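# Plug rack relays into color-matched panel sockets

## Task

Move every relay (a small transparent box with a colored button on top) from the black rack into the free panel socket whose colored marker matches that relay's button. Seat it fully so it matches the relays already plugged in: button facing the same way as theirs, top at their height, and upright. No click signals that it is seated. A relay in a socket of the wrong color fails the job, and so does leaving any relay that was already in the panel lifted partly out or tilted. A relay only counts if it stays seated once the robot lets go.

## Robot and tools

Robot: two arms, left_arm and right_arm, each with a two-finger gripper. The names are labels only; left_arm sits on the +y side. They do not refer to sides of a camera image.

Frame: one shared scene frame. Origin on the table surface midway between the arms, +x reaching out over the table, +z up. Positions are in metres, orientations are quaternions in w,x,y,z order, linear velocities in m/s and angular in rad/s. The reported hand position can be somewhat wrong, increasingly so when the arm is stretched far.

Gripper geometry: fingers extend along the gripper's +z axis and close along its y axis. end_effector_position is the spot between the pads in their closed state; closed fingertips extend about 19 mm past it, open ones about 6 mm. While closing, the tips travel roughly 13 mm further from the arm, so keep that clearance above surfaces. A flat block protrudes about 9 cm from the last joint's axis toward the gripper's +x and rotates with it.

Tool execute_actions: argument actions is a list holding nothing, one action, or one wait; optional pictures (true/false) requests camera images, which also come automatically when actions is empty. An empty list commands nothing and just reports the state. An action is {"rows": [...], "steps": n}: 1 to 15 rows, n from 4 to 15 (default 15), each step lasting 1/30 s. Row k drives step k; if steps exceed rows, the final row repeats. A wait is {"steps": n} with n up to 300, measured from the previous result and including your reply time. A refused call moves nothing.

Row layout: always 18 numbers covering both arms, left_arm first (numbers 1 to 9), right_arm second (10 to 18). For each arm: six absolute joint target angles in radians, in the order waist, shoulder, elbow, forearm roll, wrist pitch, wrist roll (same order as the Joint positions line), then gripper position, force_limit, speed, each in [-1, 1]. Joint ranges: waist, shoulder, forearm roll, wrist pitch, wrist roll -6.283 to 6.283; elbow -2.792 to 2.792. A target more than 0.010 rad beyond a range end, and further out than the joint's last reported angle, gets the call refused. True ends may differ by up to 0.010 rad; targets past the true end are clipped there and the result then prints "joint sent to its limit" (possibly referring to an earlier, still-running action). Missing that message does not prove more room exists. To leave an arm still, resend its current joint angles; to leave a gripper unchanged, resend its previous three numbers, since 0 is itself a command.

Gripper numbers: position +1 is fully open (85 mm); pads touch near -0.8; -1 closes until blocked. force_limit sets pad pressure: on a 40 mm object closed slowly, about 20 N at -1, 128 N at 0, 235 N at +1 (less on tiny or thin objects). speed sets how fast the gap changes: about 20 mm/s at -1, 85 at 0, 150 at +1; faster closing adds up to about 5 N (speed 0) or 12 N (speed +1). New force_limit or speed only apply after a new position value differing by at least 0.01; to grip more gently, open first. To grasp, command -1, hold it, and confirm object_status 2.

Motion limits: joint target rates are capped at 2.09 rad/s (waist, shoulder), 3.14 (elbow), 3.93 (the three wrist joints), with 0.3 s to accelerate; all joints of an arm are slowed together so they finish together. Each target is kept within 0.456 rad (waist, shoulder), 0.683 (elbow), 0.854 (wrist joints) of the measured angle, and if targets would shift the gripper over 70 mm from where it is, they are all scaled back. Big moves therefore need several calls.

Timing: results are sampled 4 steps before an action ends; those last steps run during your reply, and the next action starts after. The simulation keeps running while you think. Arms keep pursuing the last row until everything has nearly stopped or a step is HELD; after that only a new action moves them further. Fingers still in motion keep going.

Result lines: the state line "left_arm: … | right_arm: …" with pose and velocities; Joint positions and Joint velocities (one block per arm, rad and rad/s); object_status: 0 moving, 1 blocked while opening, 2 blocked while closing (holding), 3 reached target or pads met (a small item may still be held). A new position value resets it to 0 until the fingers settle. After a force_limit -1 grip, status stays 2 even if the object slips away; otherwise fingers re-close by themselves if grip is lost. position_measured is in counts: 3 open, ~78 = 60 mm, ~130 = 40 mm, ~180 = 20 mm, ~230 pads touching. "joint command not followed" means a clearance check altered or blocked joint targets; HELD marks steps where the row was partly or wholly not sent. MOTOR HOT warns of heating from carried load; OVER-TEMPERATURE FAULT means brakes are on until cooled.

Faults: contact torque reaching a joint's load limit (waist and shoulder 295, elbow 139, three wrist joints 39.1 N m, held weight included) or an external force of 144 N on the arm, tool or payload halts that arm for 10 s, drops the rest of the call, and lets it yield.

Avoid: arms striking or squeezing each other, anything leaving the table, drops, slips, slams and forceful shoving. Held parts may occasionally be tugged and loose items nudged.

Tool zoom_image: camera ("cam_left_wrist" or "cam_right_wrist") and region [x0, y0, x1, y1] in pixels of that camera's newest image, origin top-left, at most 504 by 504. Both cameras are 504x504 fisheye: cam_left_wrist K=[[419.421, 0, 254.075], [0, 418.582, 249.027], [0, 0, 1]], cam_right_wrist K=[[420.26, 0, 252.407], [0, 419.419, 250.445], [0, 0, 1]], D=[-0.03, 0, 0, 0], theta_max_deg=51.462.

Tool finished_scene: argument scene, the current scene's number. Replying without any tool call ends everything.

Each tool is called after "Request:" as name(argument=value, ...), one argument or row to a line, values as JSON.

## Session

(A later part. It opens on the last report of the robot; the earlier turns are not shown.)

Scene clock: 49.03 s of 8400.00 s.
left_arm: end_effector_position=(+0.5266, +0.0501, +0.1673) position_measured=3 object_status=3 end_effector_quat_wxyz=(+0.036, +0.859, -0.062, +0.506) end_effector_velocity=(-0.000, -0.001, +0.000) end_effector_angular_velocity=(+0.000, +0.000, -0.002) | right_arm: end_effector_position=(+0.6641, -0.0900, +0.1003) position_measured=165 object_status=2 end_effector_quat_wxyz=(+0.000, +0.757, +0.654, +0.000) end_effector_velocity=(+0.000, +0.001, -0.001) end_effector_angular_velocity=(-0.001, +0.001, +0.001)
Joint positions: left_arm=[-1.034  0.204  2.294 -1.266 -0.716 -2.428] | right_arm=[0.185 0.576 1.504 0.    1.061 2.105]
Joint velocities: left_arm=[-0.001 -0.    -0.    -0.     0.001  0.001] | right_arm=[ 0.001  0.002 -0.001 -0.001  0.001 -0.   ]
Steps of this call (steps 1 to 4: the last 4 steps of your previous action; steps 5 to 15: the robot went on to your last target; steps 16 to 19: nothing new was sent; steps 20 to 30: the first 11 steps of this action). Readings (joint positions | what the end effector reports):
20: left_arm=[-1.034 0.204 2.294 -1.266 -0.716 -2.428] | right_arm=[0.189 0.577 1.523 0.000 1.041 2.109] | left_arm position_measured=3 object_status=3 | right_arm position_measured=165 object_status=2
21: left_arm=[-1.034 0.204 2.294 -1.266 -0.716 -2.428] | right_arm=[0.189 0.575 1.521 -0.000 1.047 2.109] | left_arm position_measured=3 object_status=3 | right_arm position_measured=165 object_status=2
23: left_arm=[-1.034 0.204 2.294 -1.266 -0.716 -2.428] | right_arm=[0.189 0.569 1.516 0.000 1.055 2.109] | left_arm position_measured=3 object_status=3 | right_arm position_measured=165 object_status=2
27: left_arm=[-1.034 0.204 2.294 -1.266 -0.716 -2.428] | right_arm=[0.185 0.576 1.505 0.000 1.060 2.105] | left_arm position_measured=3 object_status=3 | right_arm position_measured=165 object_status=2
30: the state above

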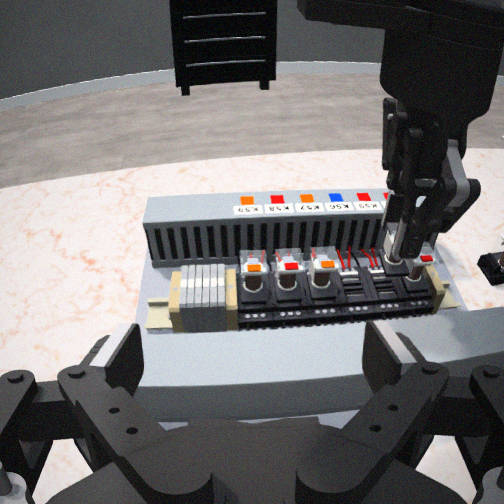

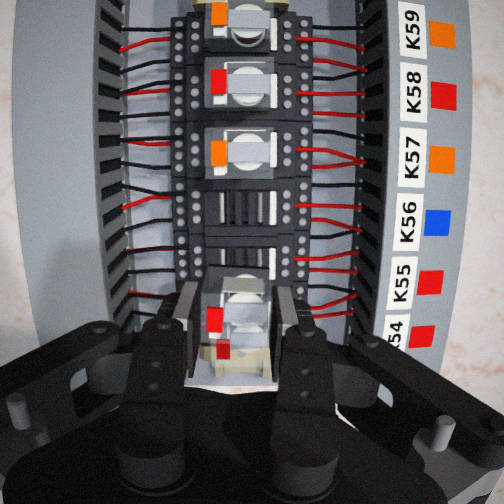

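Request:
execute_actions(
  actions=[
    {"rows":[[-1.0337,0.2039,2.2943,-1.266,-0.7165,-2.428,1,0,0,0.1842,0.5778,1.5024,0,1.0614,2.1042,-1,-0.6,0],[-1.0337,0.2039,2.2943,-1.266,-0.7165,-2.428,1,0,0,0.1842,0.5778,1.5024,0,1.0614,2.1042,-1,-0.6,0],[-1.0337,0.2039,2.2943,-1.266,-0.7165,-2.428,1,0,0,0.1842,0.5778,1.5024,0,1.0614,2.1042,-1,-0.6,0],[-1.0337,0.2039,2.2943,-1.266,-0.7165,-2.428,1,0,0,0.1842,0.5873,1.5108,0,1.0435,2.1042,-1,-0.6,0]],"steps":14},
  ],
  pictures=true,
)

Request:
zoom_image(
  camera="cam_right_wrist",
  region=[160,200,330,400],
)

Request:
zoom_image(
  camera="cam_left_wrist",
  region=[300,200,460,330],
)

Scene clock: 49.77 s of 8400.00 s.
left_arm: end_effector_position=(+0.5266, +0.0501, +0.1673) position_measured=3 object_status=3 end_effector_quat_wxyz=(+0.036, +0.859, -0.062, +0.506) end_effector_velocity=(+0.000, +0.001, -0.000) end_effector_angular_velocity=(+0.000, +0.000, +0.001) | right_arm: end_effector_position=(+0.6650, -0.0902, +0.0878) position_measured=165 object_status=2 end_effector_quat_wxyz=(-0.000, +0.757, +0.654, -0.000) end_effector_velocity=(+0.000, +0.001, +0.002) end_effector_angular_velocity=(+0.005, -0.003, -0.002)
Joint positions: left_arm=[-1.034  0.204  2.294 -1.266 -0.716 -2.428] | right_arm=[ 0.184  0.588  1.511 -0.     1.044  2.104]
Joint velocities: left_arm=[ 0.001  0.     0.    -0.     0.     0.   ] | right_arm=[-0.    -0.002  0.     0.005 -0.003 -0.   ]
Steps of this call (steps 1 to 4: the last 4 steps of your previous action; steps 5 to 12: the robot went on to your last target; steps 13 to 22: the first 10 steps of this action). Readings (joint positions | what the end effector reports):
13: left_arm=[-1.034 0.204 2.294 -1.266 -0.716 -2.428] | right_arm=[0.185 0.577 1.504 -0.000 1.061 2.105] | left_arm position_measured=3 object_status=3 | right_arm position_measured=165 object_status=2
14: left_arm=[-1.034 0.204 2.294 -1.266 -0.716 -2.428] | right_arm=[0.184 0.577 1.503 -0.000 1.061 2.104] | left_arm position_measured=3 object_status=3 | right_arm position_measured=165 object_status=2
16: left_arm=[-1.034 0.204 2.294 -1.266 -0.716 -2.428] | right_arm=[0.184 0.578 1.502 -0.000 1.061 2.104] | left_arm position_measured=3 object_status=3 | right_arm position_measured=165 object_status=2
20: left_arm=[-1.034 0.204 2.294 -1.266 -0.716 -2.428] | right_arm=[0.184 0.588 1.511 -0.000 1.044 2.104] | left_arm position_measured=3 object_status=3 | right_arm position_measured=165 object_status=2
22: the state above

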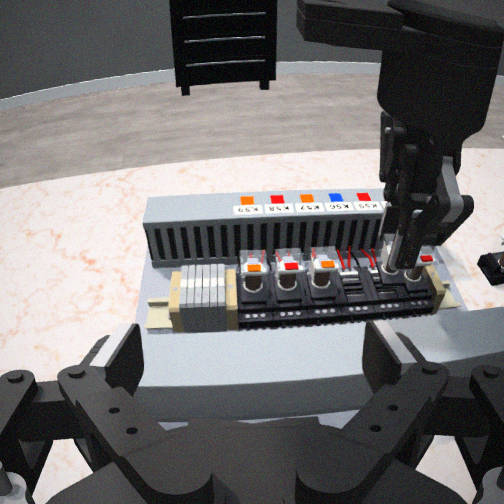

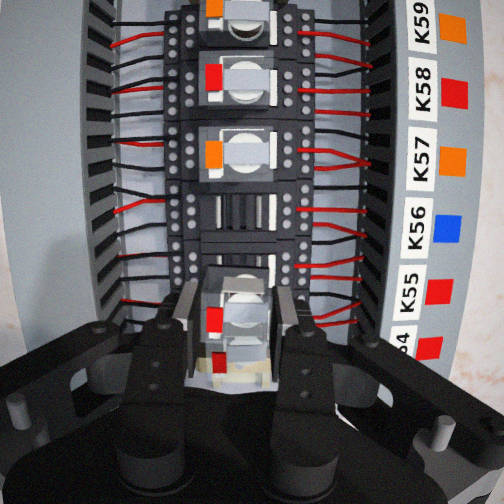

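Region (160, 200, 330, 400) of cam_right_wrist's 504x504 image, scaled by 2.520, with more detail than that image has; it fills the left 428 columns of this view, and the rest is white.

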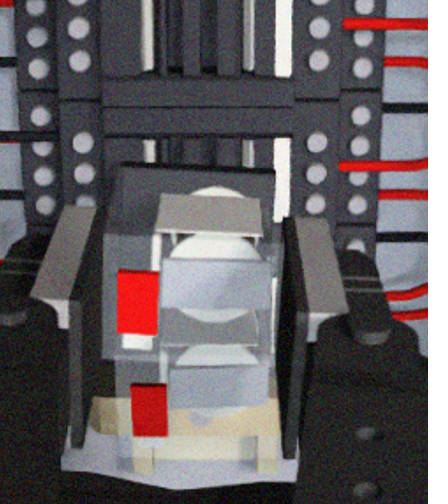

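Region (300, 200, 460, 330) of cam_left_wrist's 504x504 image, scaled by 3.150, with more detail than that image has; it fills the top 410 rows of this view, and the rest is white.

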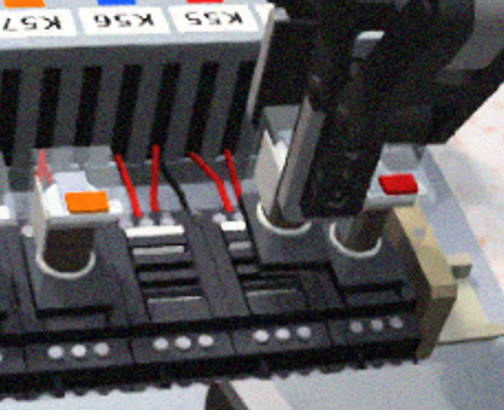

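Request:
execute_actions(
  actions=[
    {"rows":[[-1.0337,0.2039,2.2943,-1.266,-0.7165,-2.428,1,0,0,0.1842,0.5898,1.5128,0,1.0390,2.1042,-1,-0.6,0],[-1.0337,0.2039,2.2943,-1.266,-0.7165,-2.428,1,0,0,0.1842,0.5898,1.5128,0,1.0390,2.1042,-1,-0.6,0],[-1.0337,0.2039,2.2943,-1.266,-0.7165,-2.428,1,0,0,0.1842,0.5898,1.5128,0,1.0390,2.1042,-1,-0.6,0],[-1.0337,0.2039,2.2943,-1.266,-0.7165,-2.428,1,0,0,0.1842,0.5914,1.5142,0,1.0360,2.1042,-1,-0.6,0],[-1.0337,0.2039,2.2943,-1.266,-0.7165,-2.428,1,0,0,0.1842,0.5914,1.5142,0,1.0360,2.1042,-1,-0.6,0],[-1.0337,0.2039,2.2943,-1.266,-0.7165,-2.428,1,0,0,0.1842,0.5914,1.5142,0,1.0360,2.1042,-1,-0.6,0],[-1.0337,0.2039,2.2943,-1.266,-0.7165,-2.428,1,0,0,0.1842,0.5930,1.5156,0,1.0330,2.1042,-1,-0.6,0]],"steps":14},
  ],
  pictures=true,
)

Request:
zoom_image(
  camera="cam_right_wrist",
  region=[160,200,330,400],
)

Request:
zoom_image(
  camera="cam_left_wrist",
  region=[300,200,460,330],
)

Scene clock: 50.53 s of 8400.00 s.
left_arm: end_effector_position=(+0.5266, +0.0501, +0.1673) position_measured=3 object_status=3 end_effector_quat_wxyz=(+0.036, +0.859, -0.062, +0.506) end_effector_velocity=(-0.001, +0.000, -0.001) end_effector_angular_velocity=(+0.003, +0.000, -0.001) | right_arm: end_effector_position=(+0.6652, -0.0900, +0.0817) position_measured=165 object_status=2 end_effector_quat_wxyz=(+0.000, +0.757, +0.654, +0.000) end_effector_velocity=(-0.001, -0.001, -0.004) end_effector_angular_velocity=(-0.001, +0.003, -0.000)
Joint positions: left_arm=[-1.034  0.204  2.294 -1.266 -0.716 -2.428] | right_arm=[0.184 0.593 1.515 0.    1.033 2.104]
Joint velocities: left_arm=[-0.001  0.001  0.001 -0.    -0.001  0.001] | right_arm=[-0.     0.003  0.004  0.    -0.003 -0.   ]
Steps of this call (steps 1 to 4: the last 4 steps of your previous action; steps 5 to 13: the robot went on to your last target; steps 14 to 23: the first 10 steps of this action). Readings (joint positions | what the end effector reports):
14: left_arm=[-1.034 0.204 2.294 -1.266 -0.716 -2.428] | right_arm=[0.184 0.587 1.511 0.000 1.043 2.104] | left_arm position_measured=3 object_status=3 | right_arm position_measured=165 object_status=2
15: left_arm=[-1.034 0.204 2.294 -1.266 -0.716 -2.428] | right_arm=[0.184 0.588 1.512 0.000 1.041 2.104] | left_arm position_measured=3 object_status=3 | right_arm position_measured=165 object_status=2
17: left_arm=[-1.034 0.204 2.294 -1.266 -0.716 -2.428] | right_arm=[0.184 0.589 1.513 0.000 1.039 2.104] | left_arm position_measured=3 object_status=3 | right_arm position_measured=165 object_status=2
21: left_arm=[-1.034 0.204 2.294 -1.266 -0.716 -2.428] | right_arm=[0.184 0.592 1.515 0.000 1.034 2.104] | left_arm position_measured=3 object_status=3 | right_arm position_measured=165 object_status=2
23: the state above

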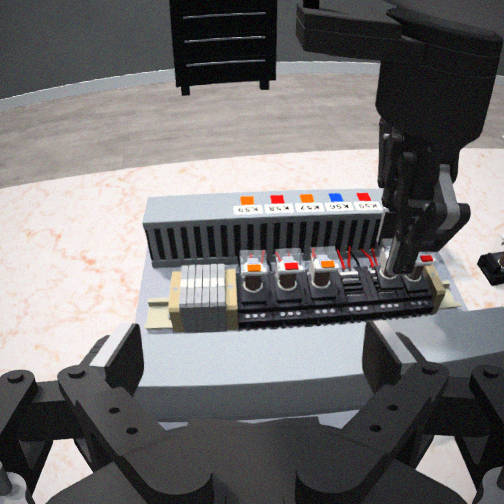

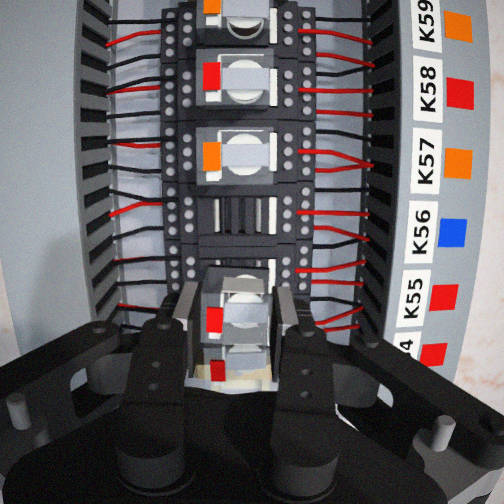

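Region (160, 200, 330, 400) of cam_right_wrist's 504x504 image, scaled by 2.520, with more detail than that image has; it fills the left 428 columns of this view, and the rest is white.

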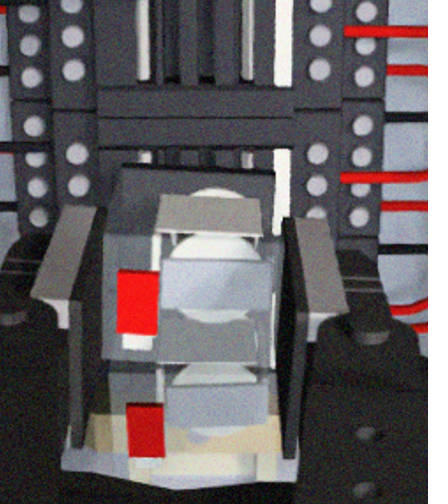

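Region (300, 200, 460, 330) of cam_left_wrist's 504x504 image, scaled by 3.150, with more detail than that image has; it fills the top 410 rows of this view, and the rest is white.

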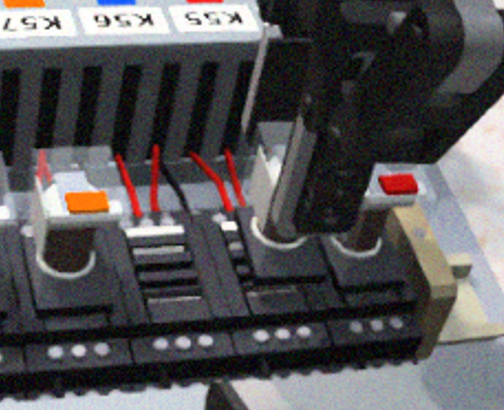

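Request:
execute_actions(
  actions=[
    {"rows":[[-1.0337,0.2039,2.2943,-1.266,-0.7165,-2.428,1,0,0,0.1842,0.5906,1.5135,0,1.0375,2.1042,-1,-0.6,0],[-1.0337,0.2039,2.2943,-1.266,-0.7165,-2.428,1,0,0,0.1842,0.5906,1.5135,0,1.0375,2.1042,-1,-0.6,0],[-1.0337,0.2039,2.2943,-1.266,-0.7165,-2.428,1,0,0,0.1842,0.5906,1.5135,0,1.0375,2.1042,-1,-0.6,0],[-1.0337,0.2039,2.2943,-1.266,-0.7165,-2.428,1,0,0,0.1856,0.5914,1.5122,0,1.0380,2.1056,-1,-0.6,0],[-1.0337,0.2039,2.2943,-1.266,-0.7165,-2.428,1,0,0,0.1856,0.5914,1.5122,0,1.0380,2.1056,-1,-0.6,0],[-1.0337,0.2039,2.2943,-1.266,-0.7165,-2.428,1,0,0,0.1856,0.5914,1.5122,0,1.0380,2.1056,-1,-0.6,0],[-1.0337,0.2039,2.2943,-1.266,-0.7165,-2.428,1,0,0,0.1856,0.5914,1.5122,0,1.0380,2.1056,-1,-0.6,0],[-1.0337,0.2039,2.2943,-1.266,-0.7165,-2.428,1,0,0,0.1856,0.5939,1.5142,0,1.0335,2.1056,-1,-0.6,0]],"steps":15},
  ],
  pictures=true,
)

Request:
zoom_image(
  camera="cam_right_wrist",
  region=[160,200,330,400],
)

Scene clock: 51.40 s of 8400.00 s.
left_arm: end_effector_position=(+0.5266, +0.0501, +0.1673) position_measured=3 object_status=3 end_effector_quat_wxyz=(+0.036, +0.859, -0.062, +0.506) end_effector_velocity=(+0.001, +0.001, +0.000) end_effector_angular_velocity=(-0.001, -0.001, +0.002) | right_arm: end_effector_position=(+0.6652, -0.0888, +0.0813) position_measured=165 object_status=2 end_effector_quat_wxyz=(+0.000, +0.757, +0.654, -0.000) end_effector_velocity=(-0.000, +0.000, -0.001) end_effector_angular_velocity=(+0.001, -0.003, -0.001)
Joint positions: left_arm=[-1.034  0.204  2.294 -1.266 -0.716 -2.428] | right_arm=[ 0.186  0.594  1.514 -0.     1.034  2.105]
Joint velocities: left_arm=[ 0.001 -0.001  0.     0.    -0.001 -0.001] | right_arm=[ 0.001 -0.001  0.003  0.    -0.006  0.001]
Steps of this call (steps 1 to 4: the last 4 steps of your previous action; steps 5 to 15: the robot went on to your last target; steps 16 to 26: the first 11 steps of this action). Readings (joint positions | what the end effector reports):
16: left_arm=[-1.034 0.204 2.294 -1.266 -0.716 -2.428] | right_arm=[0.184 0.593 1.516 0.000 1.033 2.104] | left_arm position_measured=3 object_status=3 | right_arm position_measured=165 object_status=2
17: left_arm=[-1.034 0.204 2.294 -1.266 -0.716 -2.428] | right_arm=[0.184 0.592 1.515 -0.000 1.035 2.104] | left_arm position_measured=3 object_status=3 | right_arm position_measured=165 object_status=2
19: left_arm=[-1.034 0.204 2.294 -1.266 -0.716 -2.428] | right_arm=[0.184 0.592 1.514 -0.000 1.037 2.104] | left_arm position_measured=3 object_status=3 | right_arm position_measured=165 object_status=2
23: left_arm=[-1.034 0.204 2.294 -1.266 -0.716 -2.428] | right_arm=[0.185 0.592 1.512 -0.000 1.038 2.105] | left_arm position_measured=3 object_status=3 | right_arm position_measured=165 object_status=2
26: the state above

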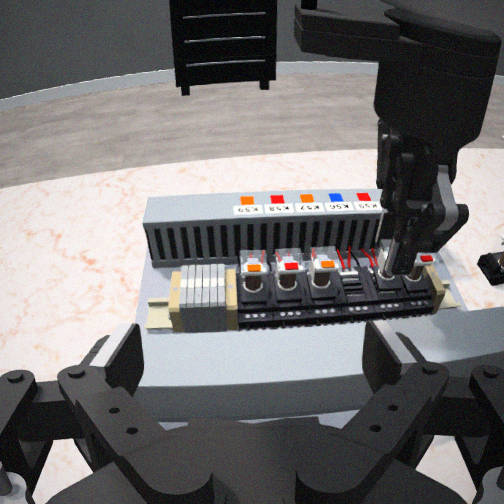

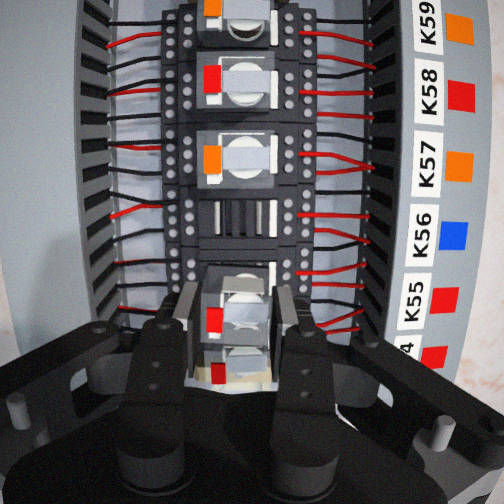

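Region (160, 200, 330, 400) of cam_right_wrist's 504x504 image, scaled by 2.520, with more detail than that image has; it fills the left 428 columns of this view, and the rest is white.

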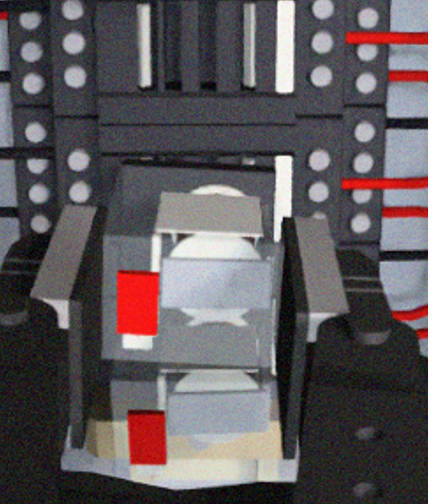

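Request:
execute_actions(
  actions=[
    {"rows":[[-1.0337,0.2039,2.2943,-1.266,-0.7165,-2.428,1,0,0,0.1856,0.5947,1.5149,0,1.0320,2.1056,-1,-0.6,0],[-1.0337,0.2039,2.2943,-1.266,-0.7165,-2.428,1,0,0,0.1856,0.5947,1.5149,0,1.0320,2.1056,-1,-0.6,0],[-1.0337,0.2039,2.2943,-1.266,-0.7165,-2.428,1,0,0,0.1856,0.5947,1.5149,0,1.0320,2.1056,-1,-0.6,0],[-1.0337,0.2039,2.2943,-1.266,-0.7165,-2.428,1,0,0,0.1856,0.5947,1.5149,0,1.0320,2.1056,-1,-0.6,0],[-1.0337,0.2039,2.2943,-1.266,-0.7165,-2.428,1,0,0,0.1856,0.5955,1.5156,0,1.0305,2.1056,-1,-0.6,0],[-1.0337,0.2039,2.2943,-1.266,-0.7165,-2.428,1,0,0,0.1856,0.5955,1.5156,0,1.0305,2.1056,-1,-0.6,0],[-1.0337,0.2039,2.2943,-1.266,-0.7165,-2.428,1,0,0,0.1856,0.5955,1.5156,0,1.0305,2.1056,-1,-0.6,0],[-1.0337,0.2039,2.2943,-1.266,-0.7165,-2.428,1,0,0,0.1856,0.5955,1.5156,0,1.0305,2.1056,-1,-0.6,0],[-1.0337,0.2039,2.2943,-1.266,-0.7165,-2.428,1,0,0,0.1856,0.5964,1.5162,0,1.0290,2.1056,-1,-0.6,0]],"steps":15},
  ],
  pictures=true,
)

Request:
zoom_image(
  camera="cam_right_wrist",
  region=[160,200,330,400],
)

Scene clock: 52.00 s of 8400.00 s.
left_arm: end_effector_position=(+0.5266, +0.0501, +0.1673) position_measured=3 object_status=3 end_effector_quat_wxyz=(+0.036, +0.859, -0.062, +0.506) end_effector_velocity=(+0.000, +0.000, -0.000) end_effector_angular_velocity=(+0.000, -0.001, +0.001) | right_arm: end_effector_position=(+0.6651, -0.0888, +0.0782) position_measured=165 object_status=2 end_effector_quat_wxyz=(-0.000, +0.757, +0.654, +0.000) end_effector_velocity=(-0.000, -0.000, -0.004) end_effector_angular_velocity=(-0.001, +0.002, +0.000)
Joint positions: left_arm=[-1.034  0.204  2.294 -1.266 -0.716 -2.428] | right_arm=[0.186 0.596 1.516 0.    1.029 2.106]
Joint velocities: left_arm=[ 0.     0.    -0.     0.    -0.001  0.   ] | right_arm=[ 0.     0.004  0.002 -0.001 -0.004  0.   ]
Steps of this call (steps 1 to 4: the last 4 steps of your previous action; steps 5 to 7: the robot went on to your last target; steps 8 to 18: the first 11 steps of this action). Readings (joint positions | what the end effector reports):
8: left_arm=[-1.034 0.204 2.294 -1.266 -0.716 -2.428] | right_arm=[0.186 0.594 1.514 0.000 1.033 2.106] | left_arm position_measured=3 object_status=3 | right_arm position_measured=165 object_status=2
9: left_arm=[-1.034 0.204 2.294 -1.266 -0.716 -2.428] | right_arm=[0.186 0.594 1.515 0.000 1.033 2.106] | left_arm position_measured=3 object_status=3 | right_arm position_measured=165 object_status=2
11: left_arm=[-1.034 0.204 2.294 -1.266 -0.716 -2.428] | right_arm=[0.186 0.594 1.515 0.000 1.032 2.106] | left_arm position_measured=3 object_status=3 | right_arm position_measured=165 object_status=2
15: left_arm=[-1.034 0.204 2.294 -1.266 -0.716 -2.428] | right_arm=[0.186 0.595 1.516 0.000 1.030 2.106] | left_arm position_measured=3 object_status=3 | right_arm position_measured=165 object_status=2
18: the state above

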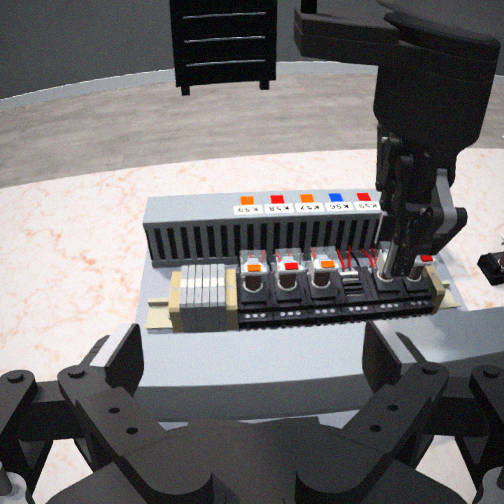

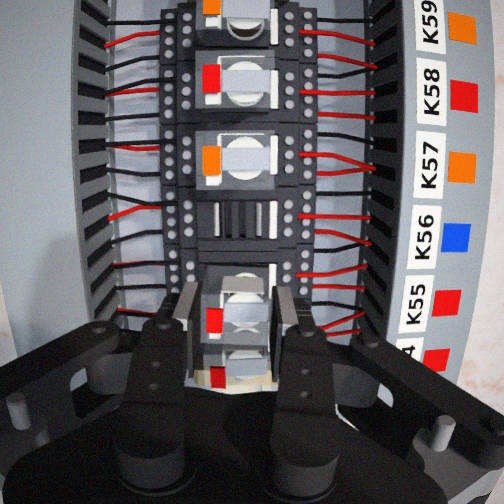

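Region (160, 200, 330, 400) of cam_right_wrist's 504x504 image, scaled by 2.520, with more detail than that image has; it fills the left 428 columns of this view, and the rest is white.

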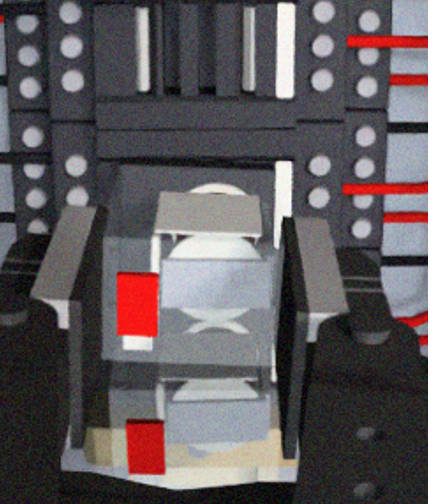

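Request:
execute_actions(
  actions=[
    {"rows":[[-1.0337,0.2039,2.2943,-1.266,-0.7165,-2.428,1,0,0,0.1856,0.5972,1.5169,0,1.0275,2.1056,-1,-0.6,0],[-1.0337,0.2039,2.2943,-1.266,-0.7165,-2.428,1,0,0,0.1856,0.5972,1.5169,0,1.0275,2.1056,-1,-0.6,0],[-1.0337,0.2039,2.2943,-1.266,-0.7165,-2.428,1,0,0,0.1856,0.5972,1.5169,0,1.0275,2.1056,-1,-0.6,0],[-1.0337,0.2039,2.2943,-1.266,-0.7165,-2.428,1,0,0,0.1856,0.5972,1.5169,0,1.0275,2.1056,-1,-0.6,0],[-1.0337,0.2039,2.2943,-1.266,-0.7165,-2.428,1,0,0,0.1856,0.5972,1.5169,0,1.0275,2.1056,-1,-0.6,0],[-1.0337,0.2039,2.2943,-1.266,-0.7165,-2.428,1,0,0,0.1856,0.5980,1.5176,0,1.0260,2.1056,-1,-0.6,0]],"steps":13},
  ],
  pictures=true,
)

Request:
zoom_image(
  camera="cam_right_wrist",
  region=[160,200,330,400],
)

Scene clock: 52.53 s of 8400.00 s.
left_arm: end_effector_position=(+0.5266, +0.0501, +0.1673) position_measured=3 object_status=3 end_effector_quat_wxyz=(+0.036, +0.859, -0.062, +0.506) end_effector_velocity=(+0.000, -0.000, +0.000) end_effector_angular_velocity=(-0.000, -0.000, -0.000) | right_arm: end_effector_position=(+0.6651, -0.0889, +0.0760) position_measured=165 object_status=2 end_effector_quat_wxyz=(+0.000, +0.757, +0.654, -0.000) end_effector_velocity=(-0.000, +0.000, -0.000) end_effector_angular_velocity=(-0.000, -0.000, +0.001)
Joint positions: left_arm=[-1.034  0.204  2.294 -1.266 -0.716 -2.428] | right_arm=[ 0.186  0.598  1.518 -0.     1.026  2.106]
Joint velocities: left_arm=[ 0.    -0.    -0.001  0.     0.     0.   ] | right_arm=[ 0.  0. -0. -0. -0.  0.]
Steps of this call (steps 1 to 4: the last 4 steps of your previous action; steps 5 to 7: the robot went on to your last target; steps 8 to 16: the first 9 steps of this action). Readings (joint positions | what the end effector reports):
8: left_arm=[-1.034 0.204 2.294 -1.266 -0.716 -2.428] | right_arm=[0.186 0.596 1.516 0.000 1.029 2.106] | left_arm position_measured=3 object_status=3 | right_arm position_measured=165 object_status=2
9: left_arm=[-1.034 0.204 2.294 -1.266 -0.716 -2.428] | right_arm=[0.186 0.597 1.517 0.000 1.028 2.106] | left_arm position_measured=3 object_status=3 | right_arm position_measured=165 object_status=2
11: left_arm=[-1.034 0.204 2.294 -1.266 -0.716 -2.428] | right_arm=[0.186 0.597 1.517 0.000 1.027 2.106] | left_arm position_measured=3 object_status=3 | right_arm position_measured=165 object_status=2
15: left_arm=[-1.034 0.204 2.294 -1.266 -0.716 -2.428] | right_arm=[0.186 0.598 1.518 -0.000 1.026 2.106] | left_arm position_measured=3 object_status=3 | right_arm position_measured=165 object_status=2
16: the state above

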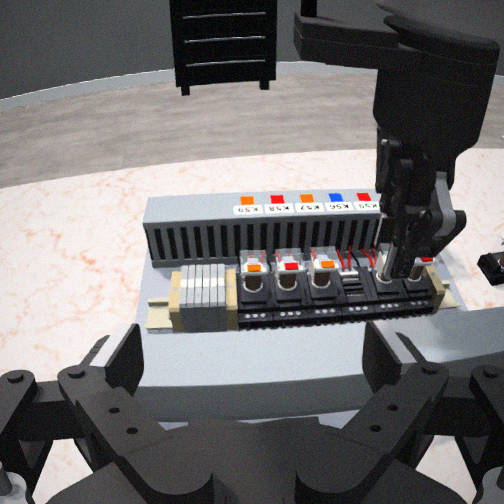

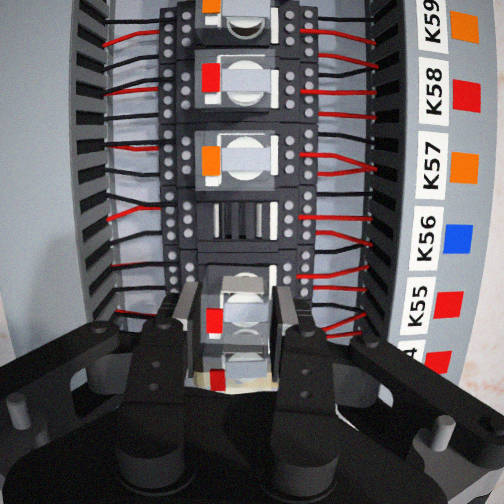

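Region (160, 200, 330, 400) of cam_right_wrist's 504x504 image, scaled by 2.520, with more detail than that image has; it fills the left 428 columns of this view, and the rest is white.

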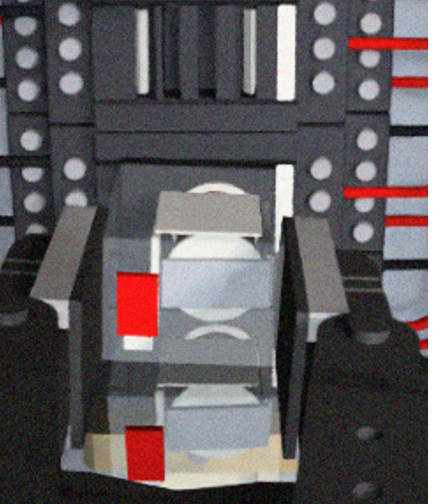

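Request:
execute_actions(
  actions=[
    {"rows":[[-1.0337,0.2039,2.2943,-1.266,-0.7165,-2.428,1,0,0,0.1856,0.5985,1.5179,0,1.0252,2.1056,-1,-0.6,0],[-1.0337,0.2039,2.2943,-1.266,-0.7165,-2.428,1,0,0,0.1856,0.5985,1.5179,0,1.0252,2.1056,-1,-0.6,0],[-1.0337,0.2039,2.2943,-1.266,-0.7165,-2.428,1,0,0,0.1856,0.5985,1.5179,0,1.0252,2.1056,-1,-0.6,0],[-1.0337,0.2039,2.2943,-1.266,-0.7165,-2.428,1,0,0,0.1856,0.5985,1.5179,0,1.0252,2.1056,-1,-0.6,0],[-1.0337,0.2039,2.2943,-1.266,-0.7165,-2.428,1,0,0,0.1856,0.5989,1.5182,0,1.0245,2.1056,-1,-0.6,0]],"steps":12},
  ],
  pictures=true,
)

Request:
zoom_image(
  camera="cam_right_wrist",
  region=[160,200,330,400],
)

Scene clock: 53.03 s of 8400.00 s.
left_arm: end_effector_position=(+0.5266, +0.0501, +0.1673) position_measured=3 object_status=3 end_effector_quat_wxyz=(+0.036, +0.859, -0.062, +0.506) end_effector_velocity=(-0.001, -0.000, -0.000) end_effector_angular_velocity=(+0.001, +0.000, -0.001) | right_arm: end_effector_position=(+0.6652, -0.0889, +0.0752) position_measured=165 object_status=2 end_effector_quat_wxyz=(+0.000, +0.757, +0.654, +0.000) end_effector_velocity=(-0.000, -0.000, +0.000) end_effector_angular_velocity=(+0.000, -0.001, +0.000)
Joint positions: left_arm=[-1.034  0.204  2.294 -1.266 -0.716 -2.428] | right_arm=[ 0.186  0.599  1.518 -0.     1.025  2.106]
Joint velocities: left_arm=[-0.001 -0.     0.001  0.    -0.     0.001] | right_arm=[ 0.    -0.001  0.001 -0.    -0.001  0.   ]
Steps of this call (steps 1 to 4: the last 4 steps of your previous action; steps 5 to 7: the robot went on to your last target; steps 8 to 15: the first 8 steps of this action). Readings (joint positions | what the end effector reports):
8: left_arm=[-1.034 0.204 2.294 -1.266 -0.716 -2.428] | right_arm=[0.186 0.598 1.518 -0.000 1.026 2.106] | left_arm position_measured=3 object_status=3 | right_arm position_measured=165 object_status=2
9: left_arm=[-1.034 0.204 2.294 -1.266 -0.716 -2.428] | right_arm=[0.186 0.598 1.518 -0.000 1.026 2.106] | left_arm position_measured=3 object_status=3 | right_arm position_measured=165 object_status=2
11: left_arm=[-1.034 0.204 2.294 -1.266 -0.716 -2.428] | right_arm=[0.186 0.598 1.518 -0.000 1.025 2.106] | left_arm position_measured=3 object_status=3 | right_arm position_measured=165 object_status=2
15: the state above

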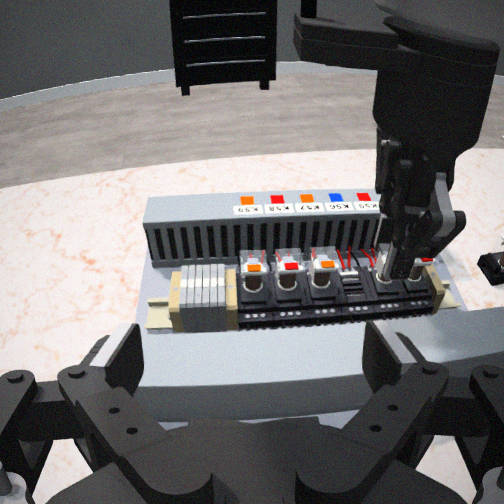

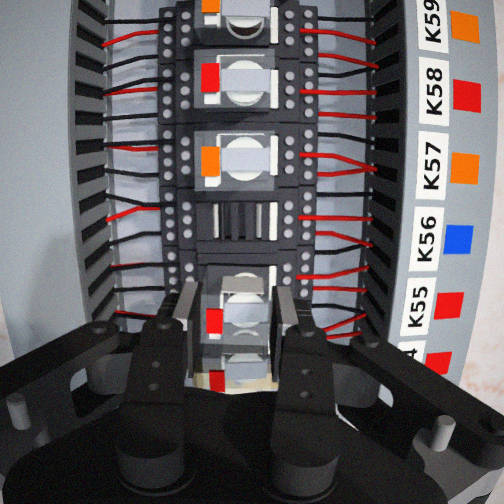

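Region (160, 200, 330, 400) of cam_right_wrist's 504x504 image, scaled by 2.520, with more detail than that image has; it fills the left 428 columns of this view, and the rest is white.

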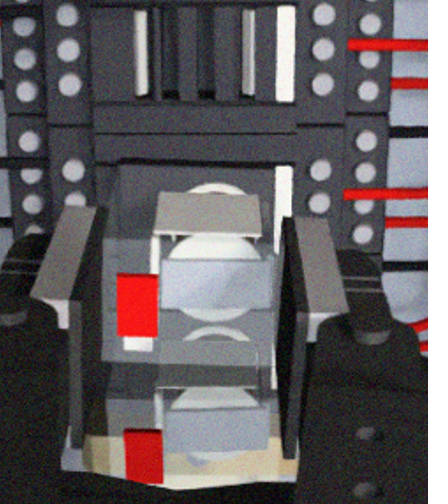

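Request:
execute_actions(
  actions=[
    {"rows":[[-1.0337,0.2039,2.2943,-1.266,-0.7165,-2.428,1,0,0,0.1856,0.5994,1.5186,0,1.0236,2.1056,-1,-0.6,0],[-1.0337,0.2039,2.2943,-1.266,-0.7165,-2.428,1,0,0,0.1856,0.5994,1.5186,0,1.0236,2.1056,-1,-0.6,0],[-1.0337,0.2039,2.2943,-1.266,-0.7165,-2.428,1,0,0,0.1856,0.5994,1.5186,0,1.0236,2.1056,-1,-0.6,0],[-1.0337,0.2039,2.2943,-1.266,-0.7165,-2.428,1,0,0,0.1856,0.5994,1.5186,0,1.0236,2.1056,-1,-0.6,0],[-1.0337,0.2039,2.2943,-1.266,-0.7165,-2.428,1,0,0,0.1856,0.5989,1.5182,0,1.0245,2.1056,0.3,-0.6,0.5],[-1.0337,0.2039,2.2943,-1.266,-0.7165,-2.428,1,0,0,0.1856,0.5989,1.5182,0,1.0245,2.1056,0.3,-0.6,0.5],[-1.0337,0.2039,2.2943,-1.266,-0.7165,-2.428,1,0,0,0.1856,0.5989,1.5182,0,1.0245,2.1056,0.3,-0.6,0.5],[-1.0337,0.2039,2.2943,-1.266,-0.7165,-2.428,1,0,0,0.1856,0.5989,1.5182,0,1.0245,2.1056,0.3,-0.6,0.5],[-1.0337,0.2039,2.2943,-1.266,-0.7165,-2.428,1,0,0,0.1856,0.5989,1.5182,0,1.0245,2.1056,0.3,-0.6,0.5],[-1.0337,0.2039,2.2943,-1.266,-0.7165,-2.428,1,0,0,0.1856,0.554,1.479,0,1.1086,2.1056,0.3,-0.6,0.5]],"steps":15},
  ],
)

Request:
execute_actions(
  actions=[
    {"rows":[[-1.0337,0.2039,2.2943,-1.266,-0.7165,-2.428,1,0,0,0.1856,0.554,1.479,0,1.1086,2.1056,0.3,-0.6,0.5]],"steps":10},
  ],
  pictures=true,
)

Request:
zoom_image(
  camera="cam_left_wrist",
  region=[300,200,460,330],
)

Request:
zoom_image(
  camera="cam_right_wrist",
  region=[140,100,340,400],
)

Scene clock: 53.80 s of 8400.00 s.
left_arm: end_effector_position=(+0.5266, +0.0501, +0.1673) position_measured=3 object_status=3 end_effector_quat_wxyz=(+0.036, +0.859, -0.062, +0.506) end_effector_velocity=(-0.001, +0.000, -0.001) end_effector_angular_velocity=(+0.000, +0.001, -0.000) | right_arm: end_effector_position=(+0.6648, -0.0891, +0.0781) position_measured=123 object_status=0 end_effector_quat_wxyz=(-0.000, +0.757, +0.654, -0.001) end_effector_velocity=(-0.010, -0.005, +0.229) end_effector_angular_velocity=(-0.023, +0.050, +0.001)
Joint positions: left_arm=[-1.034  0.204  2.294 -1.266 -0.716 -2.428] | right_arm=[ 0.186  0.597  1.516 -0.     1.032  2.106]
Joint velocities: left_arm=[-0.001 -0.     0.001  0.    -0.    -0.001] | right_arm=[-0.001 -0.183 -0.162 -0.003  0.4    0.   ]
Steps of this call (steps 1 to 4: the last 4 steps of your previous action; steps 5 to 12: the robot went on to your last target; steps 13 to 23: the first 11 steps of this action). Readings (joint positions | what the end effector reports):
13: left_arm=[-1.034 0.204 2.294 -1.266 -0.716 -2.428] | right_arm=[0.186 0.599 1.518 -0.000 1.024 2.106] | left_arm position_measured=3 object_status=3 | right_arm position_measured=165 object_status=2
14: left_arm=[-1.034 0.204 2.294 -1.266 -0.717 -2.428] | right_arm=[0.186 0.599 1.518 -0.000 1.024 2.106] | left_arm position_measured=3 object_status=3 | right_arm position_measured=165 object_status=2
16: left_arm=[-1.034 0.204 2.294 -1.266 -0.716 -2.428] | right_arm=[0.186 0.599 1.519 -0.000 1.024 2.106] | left_arm position_measured=3 object_status=3 | right_arm position_measured=165 object_status=2
20: left_arm=[-1.034 0.204 2.294 -1.266 -0.716 -2.428] | right_arm=[0.186 0.600 1.519 -0.000 1.024 2.106] | left_arm position_measured=3 object_status=3 | right_arm position_measured=152 object_status=0
23: the state above

Scene clock: 54.13 s of 8400.00 s.
left_arm: end_effector_position=(+0.5266, +0.0501, +0.1673) position_measured=3 object_status=3 end_effector_quat_wxyz=(+0.036, +0.859, -0.062, +0.506) end_effector_velocity=(-0.000, -0.000, -0.000) end_effector_angular_velocity=(+0.001, +0.001, -0.001) | right_arm: end_effector_position=(+0.6645, -0.0892, +0.1313) position_measured=91 object_status=0 end_effector_quat_wxyz=(-0.000, +0.757, +0.654, -0.000) end_effector_velocity=(+0.002, +0.001, -0.001) end_effector_angular_velocity=(-0.000, -0.000, +0.000)
Joint positions: left_arm=[-1.034  0.204  2.294 -1.266 -0.716 -2.428] | right_arm=[0.186 0.554 1.479 0.    1.109 2.106]
Joint velocities: left_arm=[ 0.    -0.     0.     0.     0.001  0.001] | right_arm=[-0.     0.003 -0.003 -0.     0.    -0.   ]
Steps of this call (steps 1 to 4: the last 4 steps of your previous action; steps 5 to 10: the first 6 steps of this action). Readings (joint positions | what the end effector reports):
5: left_arm=[-1.034 0.204 2.294 -1.266 -0.716 -2.428] | right_arm=[0.186 0.554 1.479 0.000 1.108 2.106] | left_arm position_measured=3 object_status=3 | right_arm position_measured=93 object_status=0
6: left_arm=[-1.034 0.204 2.294 -1.266 -0.716 -2.428] | right_arm=[0.186 0.554 1.479 0.000 1.108 2.106] | left_arm position_measured=3 object_status=3 | right_arm position_measured=92 object_status=0
8: left_arm=[-1.034 0.204 2.294 -1.266 -0.716 -2.428] | right_arm=[0.186 0.554 1.479 0.000 1.109 2.106] | left_arm position_measured=3 object_status=3 | right_arm position_measured=91 object_status=0
10: the state above

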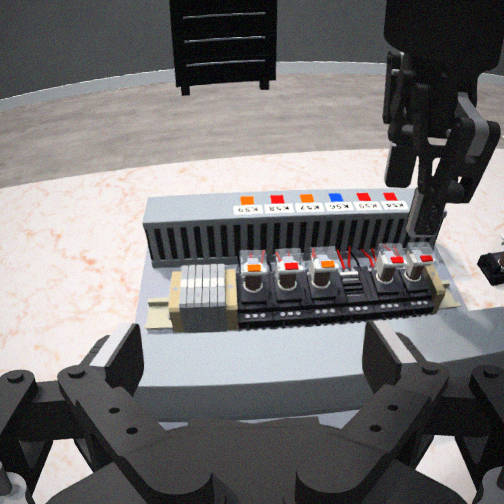

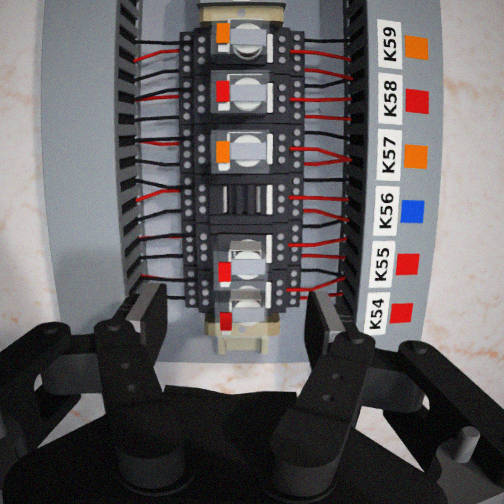

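Region (300, 200, 460, 330) of cam_left_wrist's 504x504 image, scaled by 3.150, with more detail than that image has; it fills the top 410 rows of this view, and the rest is white.

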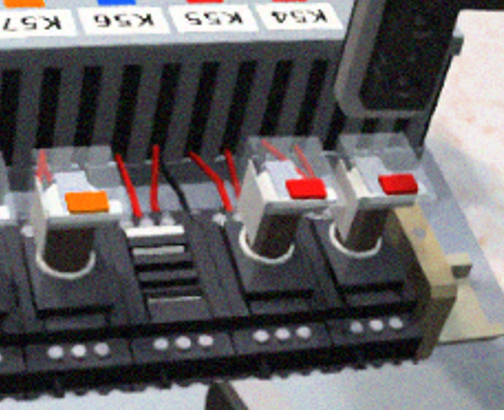

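Region (140, 100, 340, 400) of cam_right_wrist's 504x504 image, scaled by 1.680, with more detail than that image has.

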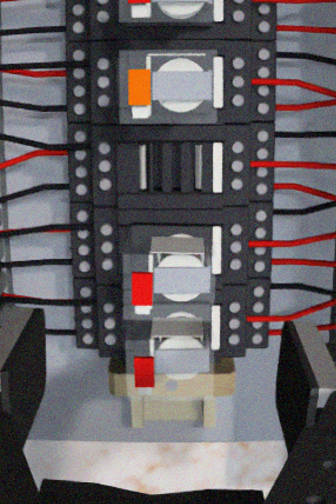

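Request:
execute_actions(
  actions=[
    {"rows":[[-1.0337,0.2039,2.2943,-1.266,-0.7165,-2.428,1,0,0,-0.0181,0.5111,1.5720,0,1.0585,4.8983,0.3,-0.6,0]],"steps":15},
  ],
)

Request:
execute_actions(
  actions=[
    {"rows":[[-1.0337,0.2039,2.2943,-1.266,-0.7165,-2.428,1,0,0,-0.0181,0.5111,1.5720,0,1.0585,4.8983,0.3,-0.6,0]],"steps":15},
  ],
)

Request:
execute_actions(
  actions=[
    {"rows":[[-1.0337,0.2039,2.2943,-1.266,-0.7165,-2.428,1,0,0,-0.0181,0.5111,1.5720,0,1.0585,4.8983,0.3,-0.6,0]],"steps":10},
  ],
  pictures=true,
)

Scene clock: 54.90 s of 8400.00 s.
left_arm: end_effector_position=(+0.5266, +0.0501, +0.1673) position_measured=3 object_status=3 end_effector_quat_wxyz=(+0.036, +0.859, -0.062, +0.506) end_effector_velocity=(-0.000, -0.001, -0.000) end_effector_angular_velocity=(+0.000, +0.000, -0.001) | right_arm: end_effector_position=(+0.6802, -0.1873, +0.1245) position_measured=91 object_status=3 end_effector_quat_wxyz=(-0.000, +0.944, +0.331, -0.000) end_effector_velocity=(+0.032, -0.337, -0.022) end_effector_angular_velocity=(-0.001, -0.003, -3.628)
Joint positions: left_arm=[-1.034  0.204  2.294 -1.266 -0.716 -2.428] | right_arm=[ 0.065  0.529  1.534 -0.     1.079  2.737]
Joint velocities: left_arm=[-0.001  0.    -0.    -0.     0.     0.   ] | right_arm=[-0.414 -0.089  0.189 -0.    -0.103  3.213]
Steps of this call (steps 1 to 4: the last 4 steps of your previous action; steps 5 to 12: the robot went on to your last target; steps 13 to 23: the first 11 steps of this action). Readings (joint positions | what the end effector reports):
13: left_arm=[-1.034 0.204 2.294 -1.266 -0.716 -2.428] | right_arm=[0.186 0.554 1.479 -0.000 1.109 2.106] | left_arm position_measured=3 object_status=3 | right_arm position_measured=91 object_status=3
14: left_arm=[-1.034 0.204 2.294 -1.266 -0.716 -2.428] | right_arm=[0.184 0.554 1.479 -0.000 1.109 2.113] | left_arm position_measured=3 object_status=3 | right_arm position_measured=91 object_status=3
16: left_arm=[-1.034 0.204 2.294 -1.266 -0.717 -2.428] | right_arm=[0.171 0.551 1.486 -0.000 1.106 2.169] | left_arm position_measured=3 object_status=3 | right_arm position_measured=91 object_status=3
20: left_arm=[-1.034 0.204 2.294 -1.266 -0.716 -2.428] | right_arm=[0.110 0.539 1.513 -0.000 1.091 2.446] | left_arm position_measured=3 object_status=3 | right_arm position_measured=91 object_status=3
23: the state above

Scene clock: 55.40 s of 8400.00 s.
left_arm: end_effector_position=(+0.5266, +0.0501, +0.1673) position_measured=3 object_status=3 end_effector_quat_wxyz=(+0.036, +0.859, -0.062, +0.506) end_effector_velocity=(+0.000, -0.000, +0.000) end_effector_angular_velocity=(-0.000, -0.000, -0.000) | right_arm: end_effector_position=(+0.6835, -0.2529, +0.1202) position_measured=91 object_status=3 end_effector_quat_wxyz=(+0.000, +0.806, -0.592, +0.000) end_effector_velocity=(-0.000, -0.019, -0.004) end_effector_angular_velocity=(-0.000, +0.003, -2.772)
Joint positions: left_arm=[-1.034  0.204  2.294 -1.266 -0.716 -2.428] | right_arm=[-0.016  0.512  1.571 -0.     1.059  4.597]
Joint velocities: left_arm=[ 0.001 -0.    -0.001  0.     0.001  0.001] | right_arm=[-0.024 -0.003  0.012  0.    -0.006  2.748]
Steps of this call (steps 1 to 4: the last 4 steps of your previous action; steps 5 to 15: the first 11 steps of this action). Readings (joint positions | what the end effector reports):
5: left_arm=[-1.034 0.204 2.294 -1.266 -0.716 -2.428] | right_arm=[0.011 0.517 1.559 -0.000 1.066 3.359] | left_arm position_measured=3 object_status=3 | right_arm position_measured=91 object_status=3
6: left_arm=[-1.034 0.204 2.294 -1.266 -0.717 -2.428] | right_arm=[0.005 0.516 1.561 -0.000 1.064 3.488] | left_arm position_measured=3 object_status=3 | right_arm position_measured=91 object_status=3
8: left_arm=[-1.034 0.204 2.294 -1.266 -0.716 -2.428] | right_arm=[-0.004 0.514 1.565 -0.000 1.062 3.744] | left_arm position_measured=3 object_status=3 | right_arm position_measured=91 object_status=3
12: left_arm=[-1.034 0.204 2.294 -1.266 -0.717 -2.428] | right_arm=[-0.012 0.512 1.569 -0.000 1.060 4.258] | left_arm position_measured=3 object_status=3 | right_arm position_measured=91 object_status=3
15: the state above

Scene clock: 55.73 s of 8400.00 s.
left_arm: end_effector_position=(+0.5266, +0.0501, +0.1673) position_measured=3 object_status=3 end_effector_quat_wxyz=(+0.036, +0.859, -0.062, +0.506) end_effector_velocity=(-0.000, -0.001, -0.000) end_effector_angular_velocity=(-0.000, +0.001, -0.001) | right_arm: end_effector_position=(+0.6835, -0.2549, +0.1201) position_measured=91 object_status=3 end_effector_quat_wxyz=(-0.000, -0.707, +0.707, -0.000) end_effector_velocity=(-0.000, +0.000, -0.001) end_effector_angular_velocity=(-0.001, +0.002, -0.002)
Joint positions: left_arm=[-1.034  0.204  2.294 -1.266 -0.716 -2.428] | right_arm=[-0.018  0.511  1.572 -0.     1.059  4.898]
Joint velocities: left_arm=[-0.001  0.     0.    -0.     0.001 -0.   ] | right_arm=[ 0.     0.002  0.    -0.     0.     0.002]
Steps of this call (steps 1 to 4: the last 4 steps of your previous action; steps 5 to 10: the first 6 steps of this action). Readings (joint positions | what the end effector reports):
5: left_arm=[-1.034 0.204 2.294 -1.266 -0.716 -2.428] | right_arm=[-0.018 0.511 1.572 -0.000 1.059 4.881] | left_arm position_measured=3 object_status=3 | right_arm position_measured=91 object_status=3
6: left_arm=[-1.034 0.204 2.294 -1.266 -0.716 -2.428] | right_arm=[-0.018 0.511 1.572 -0.000 1.059 4.895] | left_arm position_measured=3 object_status=3 | right_arm position_measured=91 object_status=3
8: left_arm=[-1.034 0.204 2.294 -1.266 -0.716 -2.428] | right_arm=[-0.018 0.511 1.572 -0.000 1.059 4.898] | left_arm position_measured=3 object_status=3 | right_arm position_measured=91 object_status=3
10: the state above

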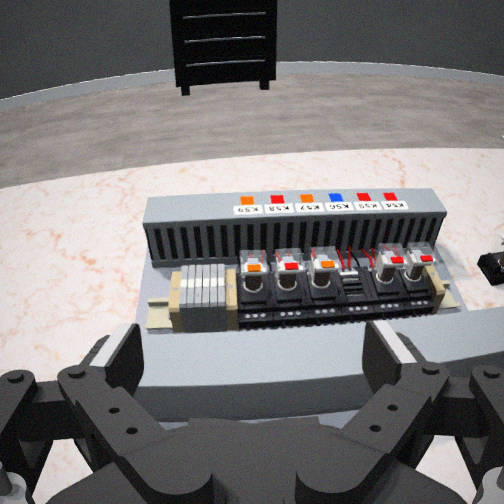

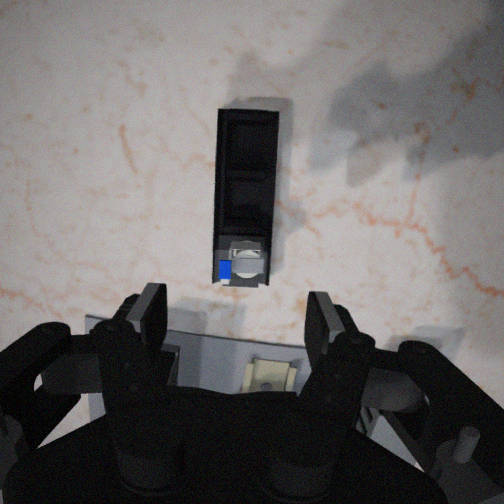

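Request:
execute_actions(
  actions=[
    {"rows":[[-1.0337,0.2039,2.2943,-1.266,-0.7165,-2.428,1,0,0,-0.0154,0.5472,1.6065,0,0.9879,4.9010,0.3,-0.6,0],[-1.0337,0.2039,2.2943,-1.266,-0.7165,-2.428,1,0,0,-0.0154,0.5472,1.6065,0,0.9879,4.9010,0.3,-0.6,0],[-1.0337,0.2039,2.2943,-1.266,-0.7165,-2.428,1,0,0,-0.0154,0.5472,1.6065,0,0.9879,4.9010,0.3,-0.6,0],[-1.0337,0.2039,2.2943,-1.266,-0.7165,-2.428,1,0,0,-0.0154,0.5472,1.6065,0,0.9879,4.9010,0.3,-0.6,0],[-1.0337,0.2039,2.2943,-1.266,-0.7165,-2.428,1,0,0,-0.0154,0.5472,1.6065,0,0.9879,4.9010,0.3,-0.6,0],[-1.0337,0.2039,2.2943,-1.266,-0.7165,-2.428,1,0,0,-0.0154,0.5472,1.6065,0,0.9879,4.9010,0.3,-0.6,0],[-1.0337,0.2039,2.2943,-1.266,-0.7165,-2.428,1,0,0,-0.0154,0.5654,1.6188,0,0.9574,4.9010,0.3,-0.6,0]],"steps":15},
  ],
  pictures=true,
)

Scene clock: 56.47 s of 8400.00 s.
left_arm: end_effector_position=(+0.5266, +0.0501, +0.1673) position_measured=3 object_status=3 end_effector_quat_wxyz=(+0.036, +0.859, -0.062, +0.506) end_effector_velocity=(+0.000, +0.001, +0.000) end_effector_angular_velocity=(-0.002, -0.000, +0.002) | right_arm: end_effector_position=(+0.6814, -0.2531, +0.0546) position_measured=91 object_status=3 end_effector_quat_wxyz=(-0.000, -0.707, +0.707, +0.000) end_effector_velocity=(+0.020, +0.004, +0.013) end_effector_angular_velocity=(+0.008, -0.040, -0.000)
Joint positions: left_arm=[-1.034  0.204  2.294 -1.266 -0.716 -2.428] | right_arm=[-0.015  0.566  1.619 -0.     0.958  4.901]
Joint velocities: left_arm=[ 0.001 -0.     0.    -0.    -0.    -0.002] | right_arm=[-0.    -0.001 -0.026  0.    -0.014  0.   ]
Steps of this call (steps 1 to 4: the last 4 steps of your previous action; steps 5 to 11: the robot went on to your last target; steps 12 to 22: the first 11 steps of this action). Readings (joint positions | what the end effector reports):
12: left_arm=[-1.034 0.204 2.294 -1.266 -0.716 -2.428] | right_arm=[-0.018 0.511 1.572 -0.000 1.058 4.898] | left_arm position_measured=3 object_status=3 | right_arm position_measured=91 object_status=3
13: left_arm=[-1.034 0.204 2.294 -1.266 -0.716 -2.428] | right_arm=[-0.018 0.514 1.575 0.000 1.051 4.899] | left_arm position_measured=3 object_status=3 | right_arm position_measured=91 object_status=3
15: left_arm=[-1.034 0.204 2.294 -1.266 -0.716 -2.428] | right_arm=[-0.016 0.537 1.599 0.000 1.005 4.900] | left_arm position_measured=3 object_status=3 | right_arm position_measured=91 object_status=3
19: left_arm=[-1.034 0.204 2.294 -1.266 -0.717 -2.428] | right_arm=[-0.015 0.551 1.608 0.000 0.981 4.901] | left_arm position_measured=3 object_status=3 | right_arm position_measured=91 object_status=3
22: the state above

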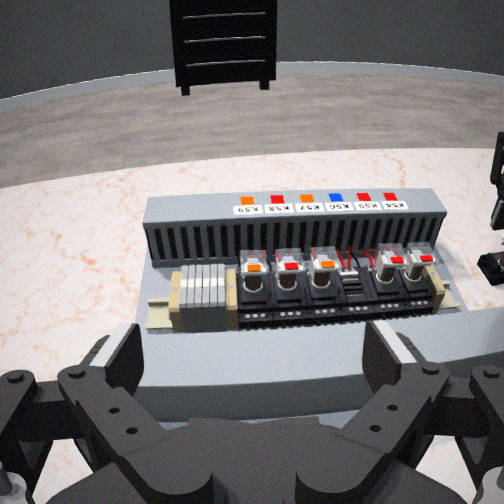

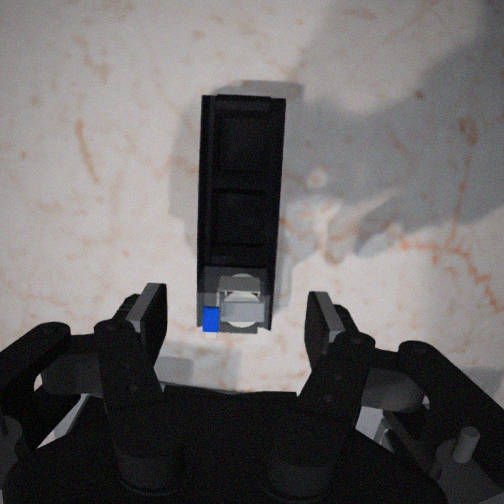

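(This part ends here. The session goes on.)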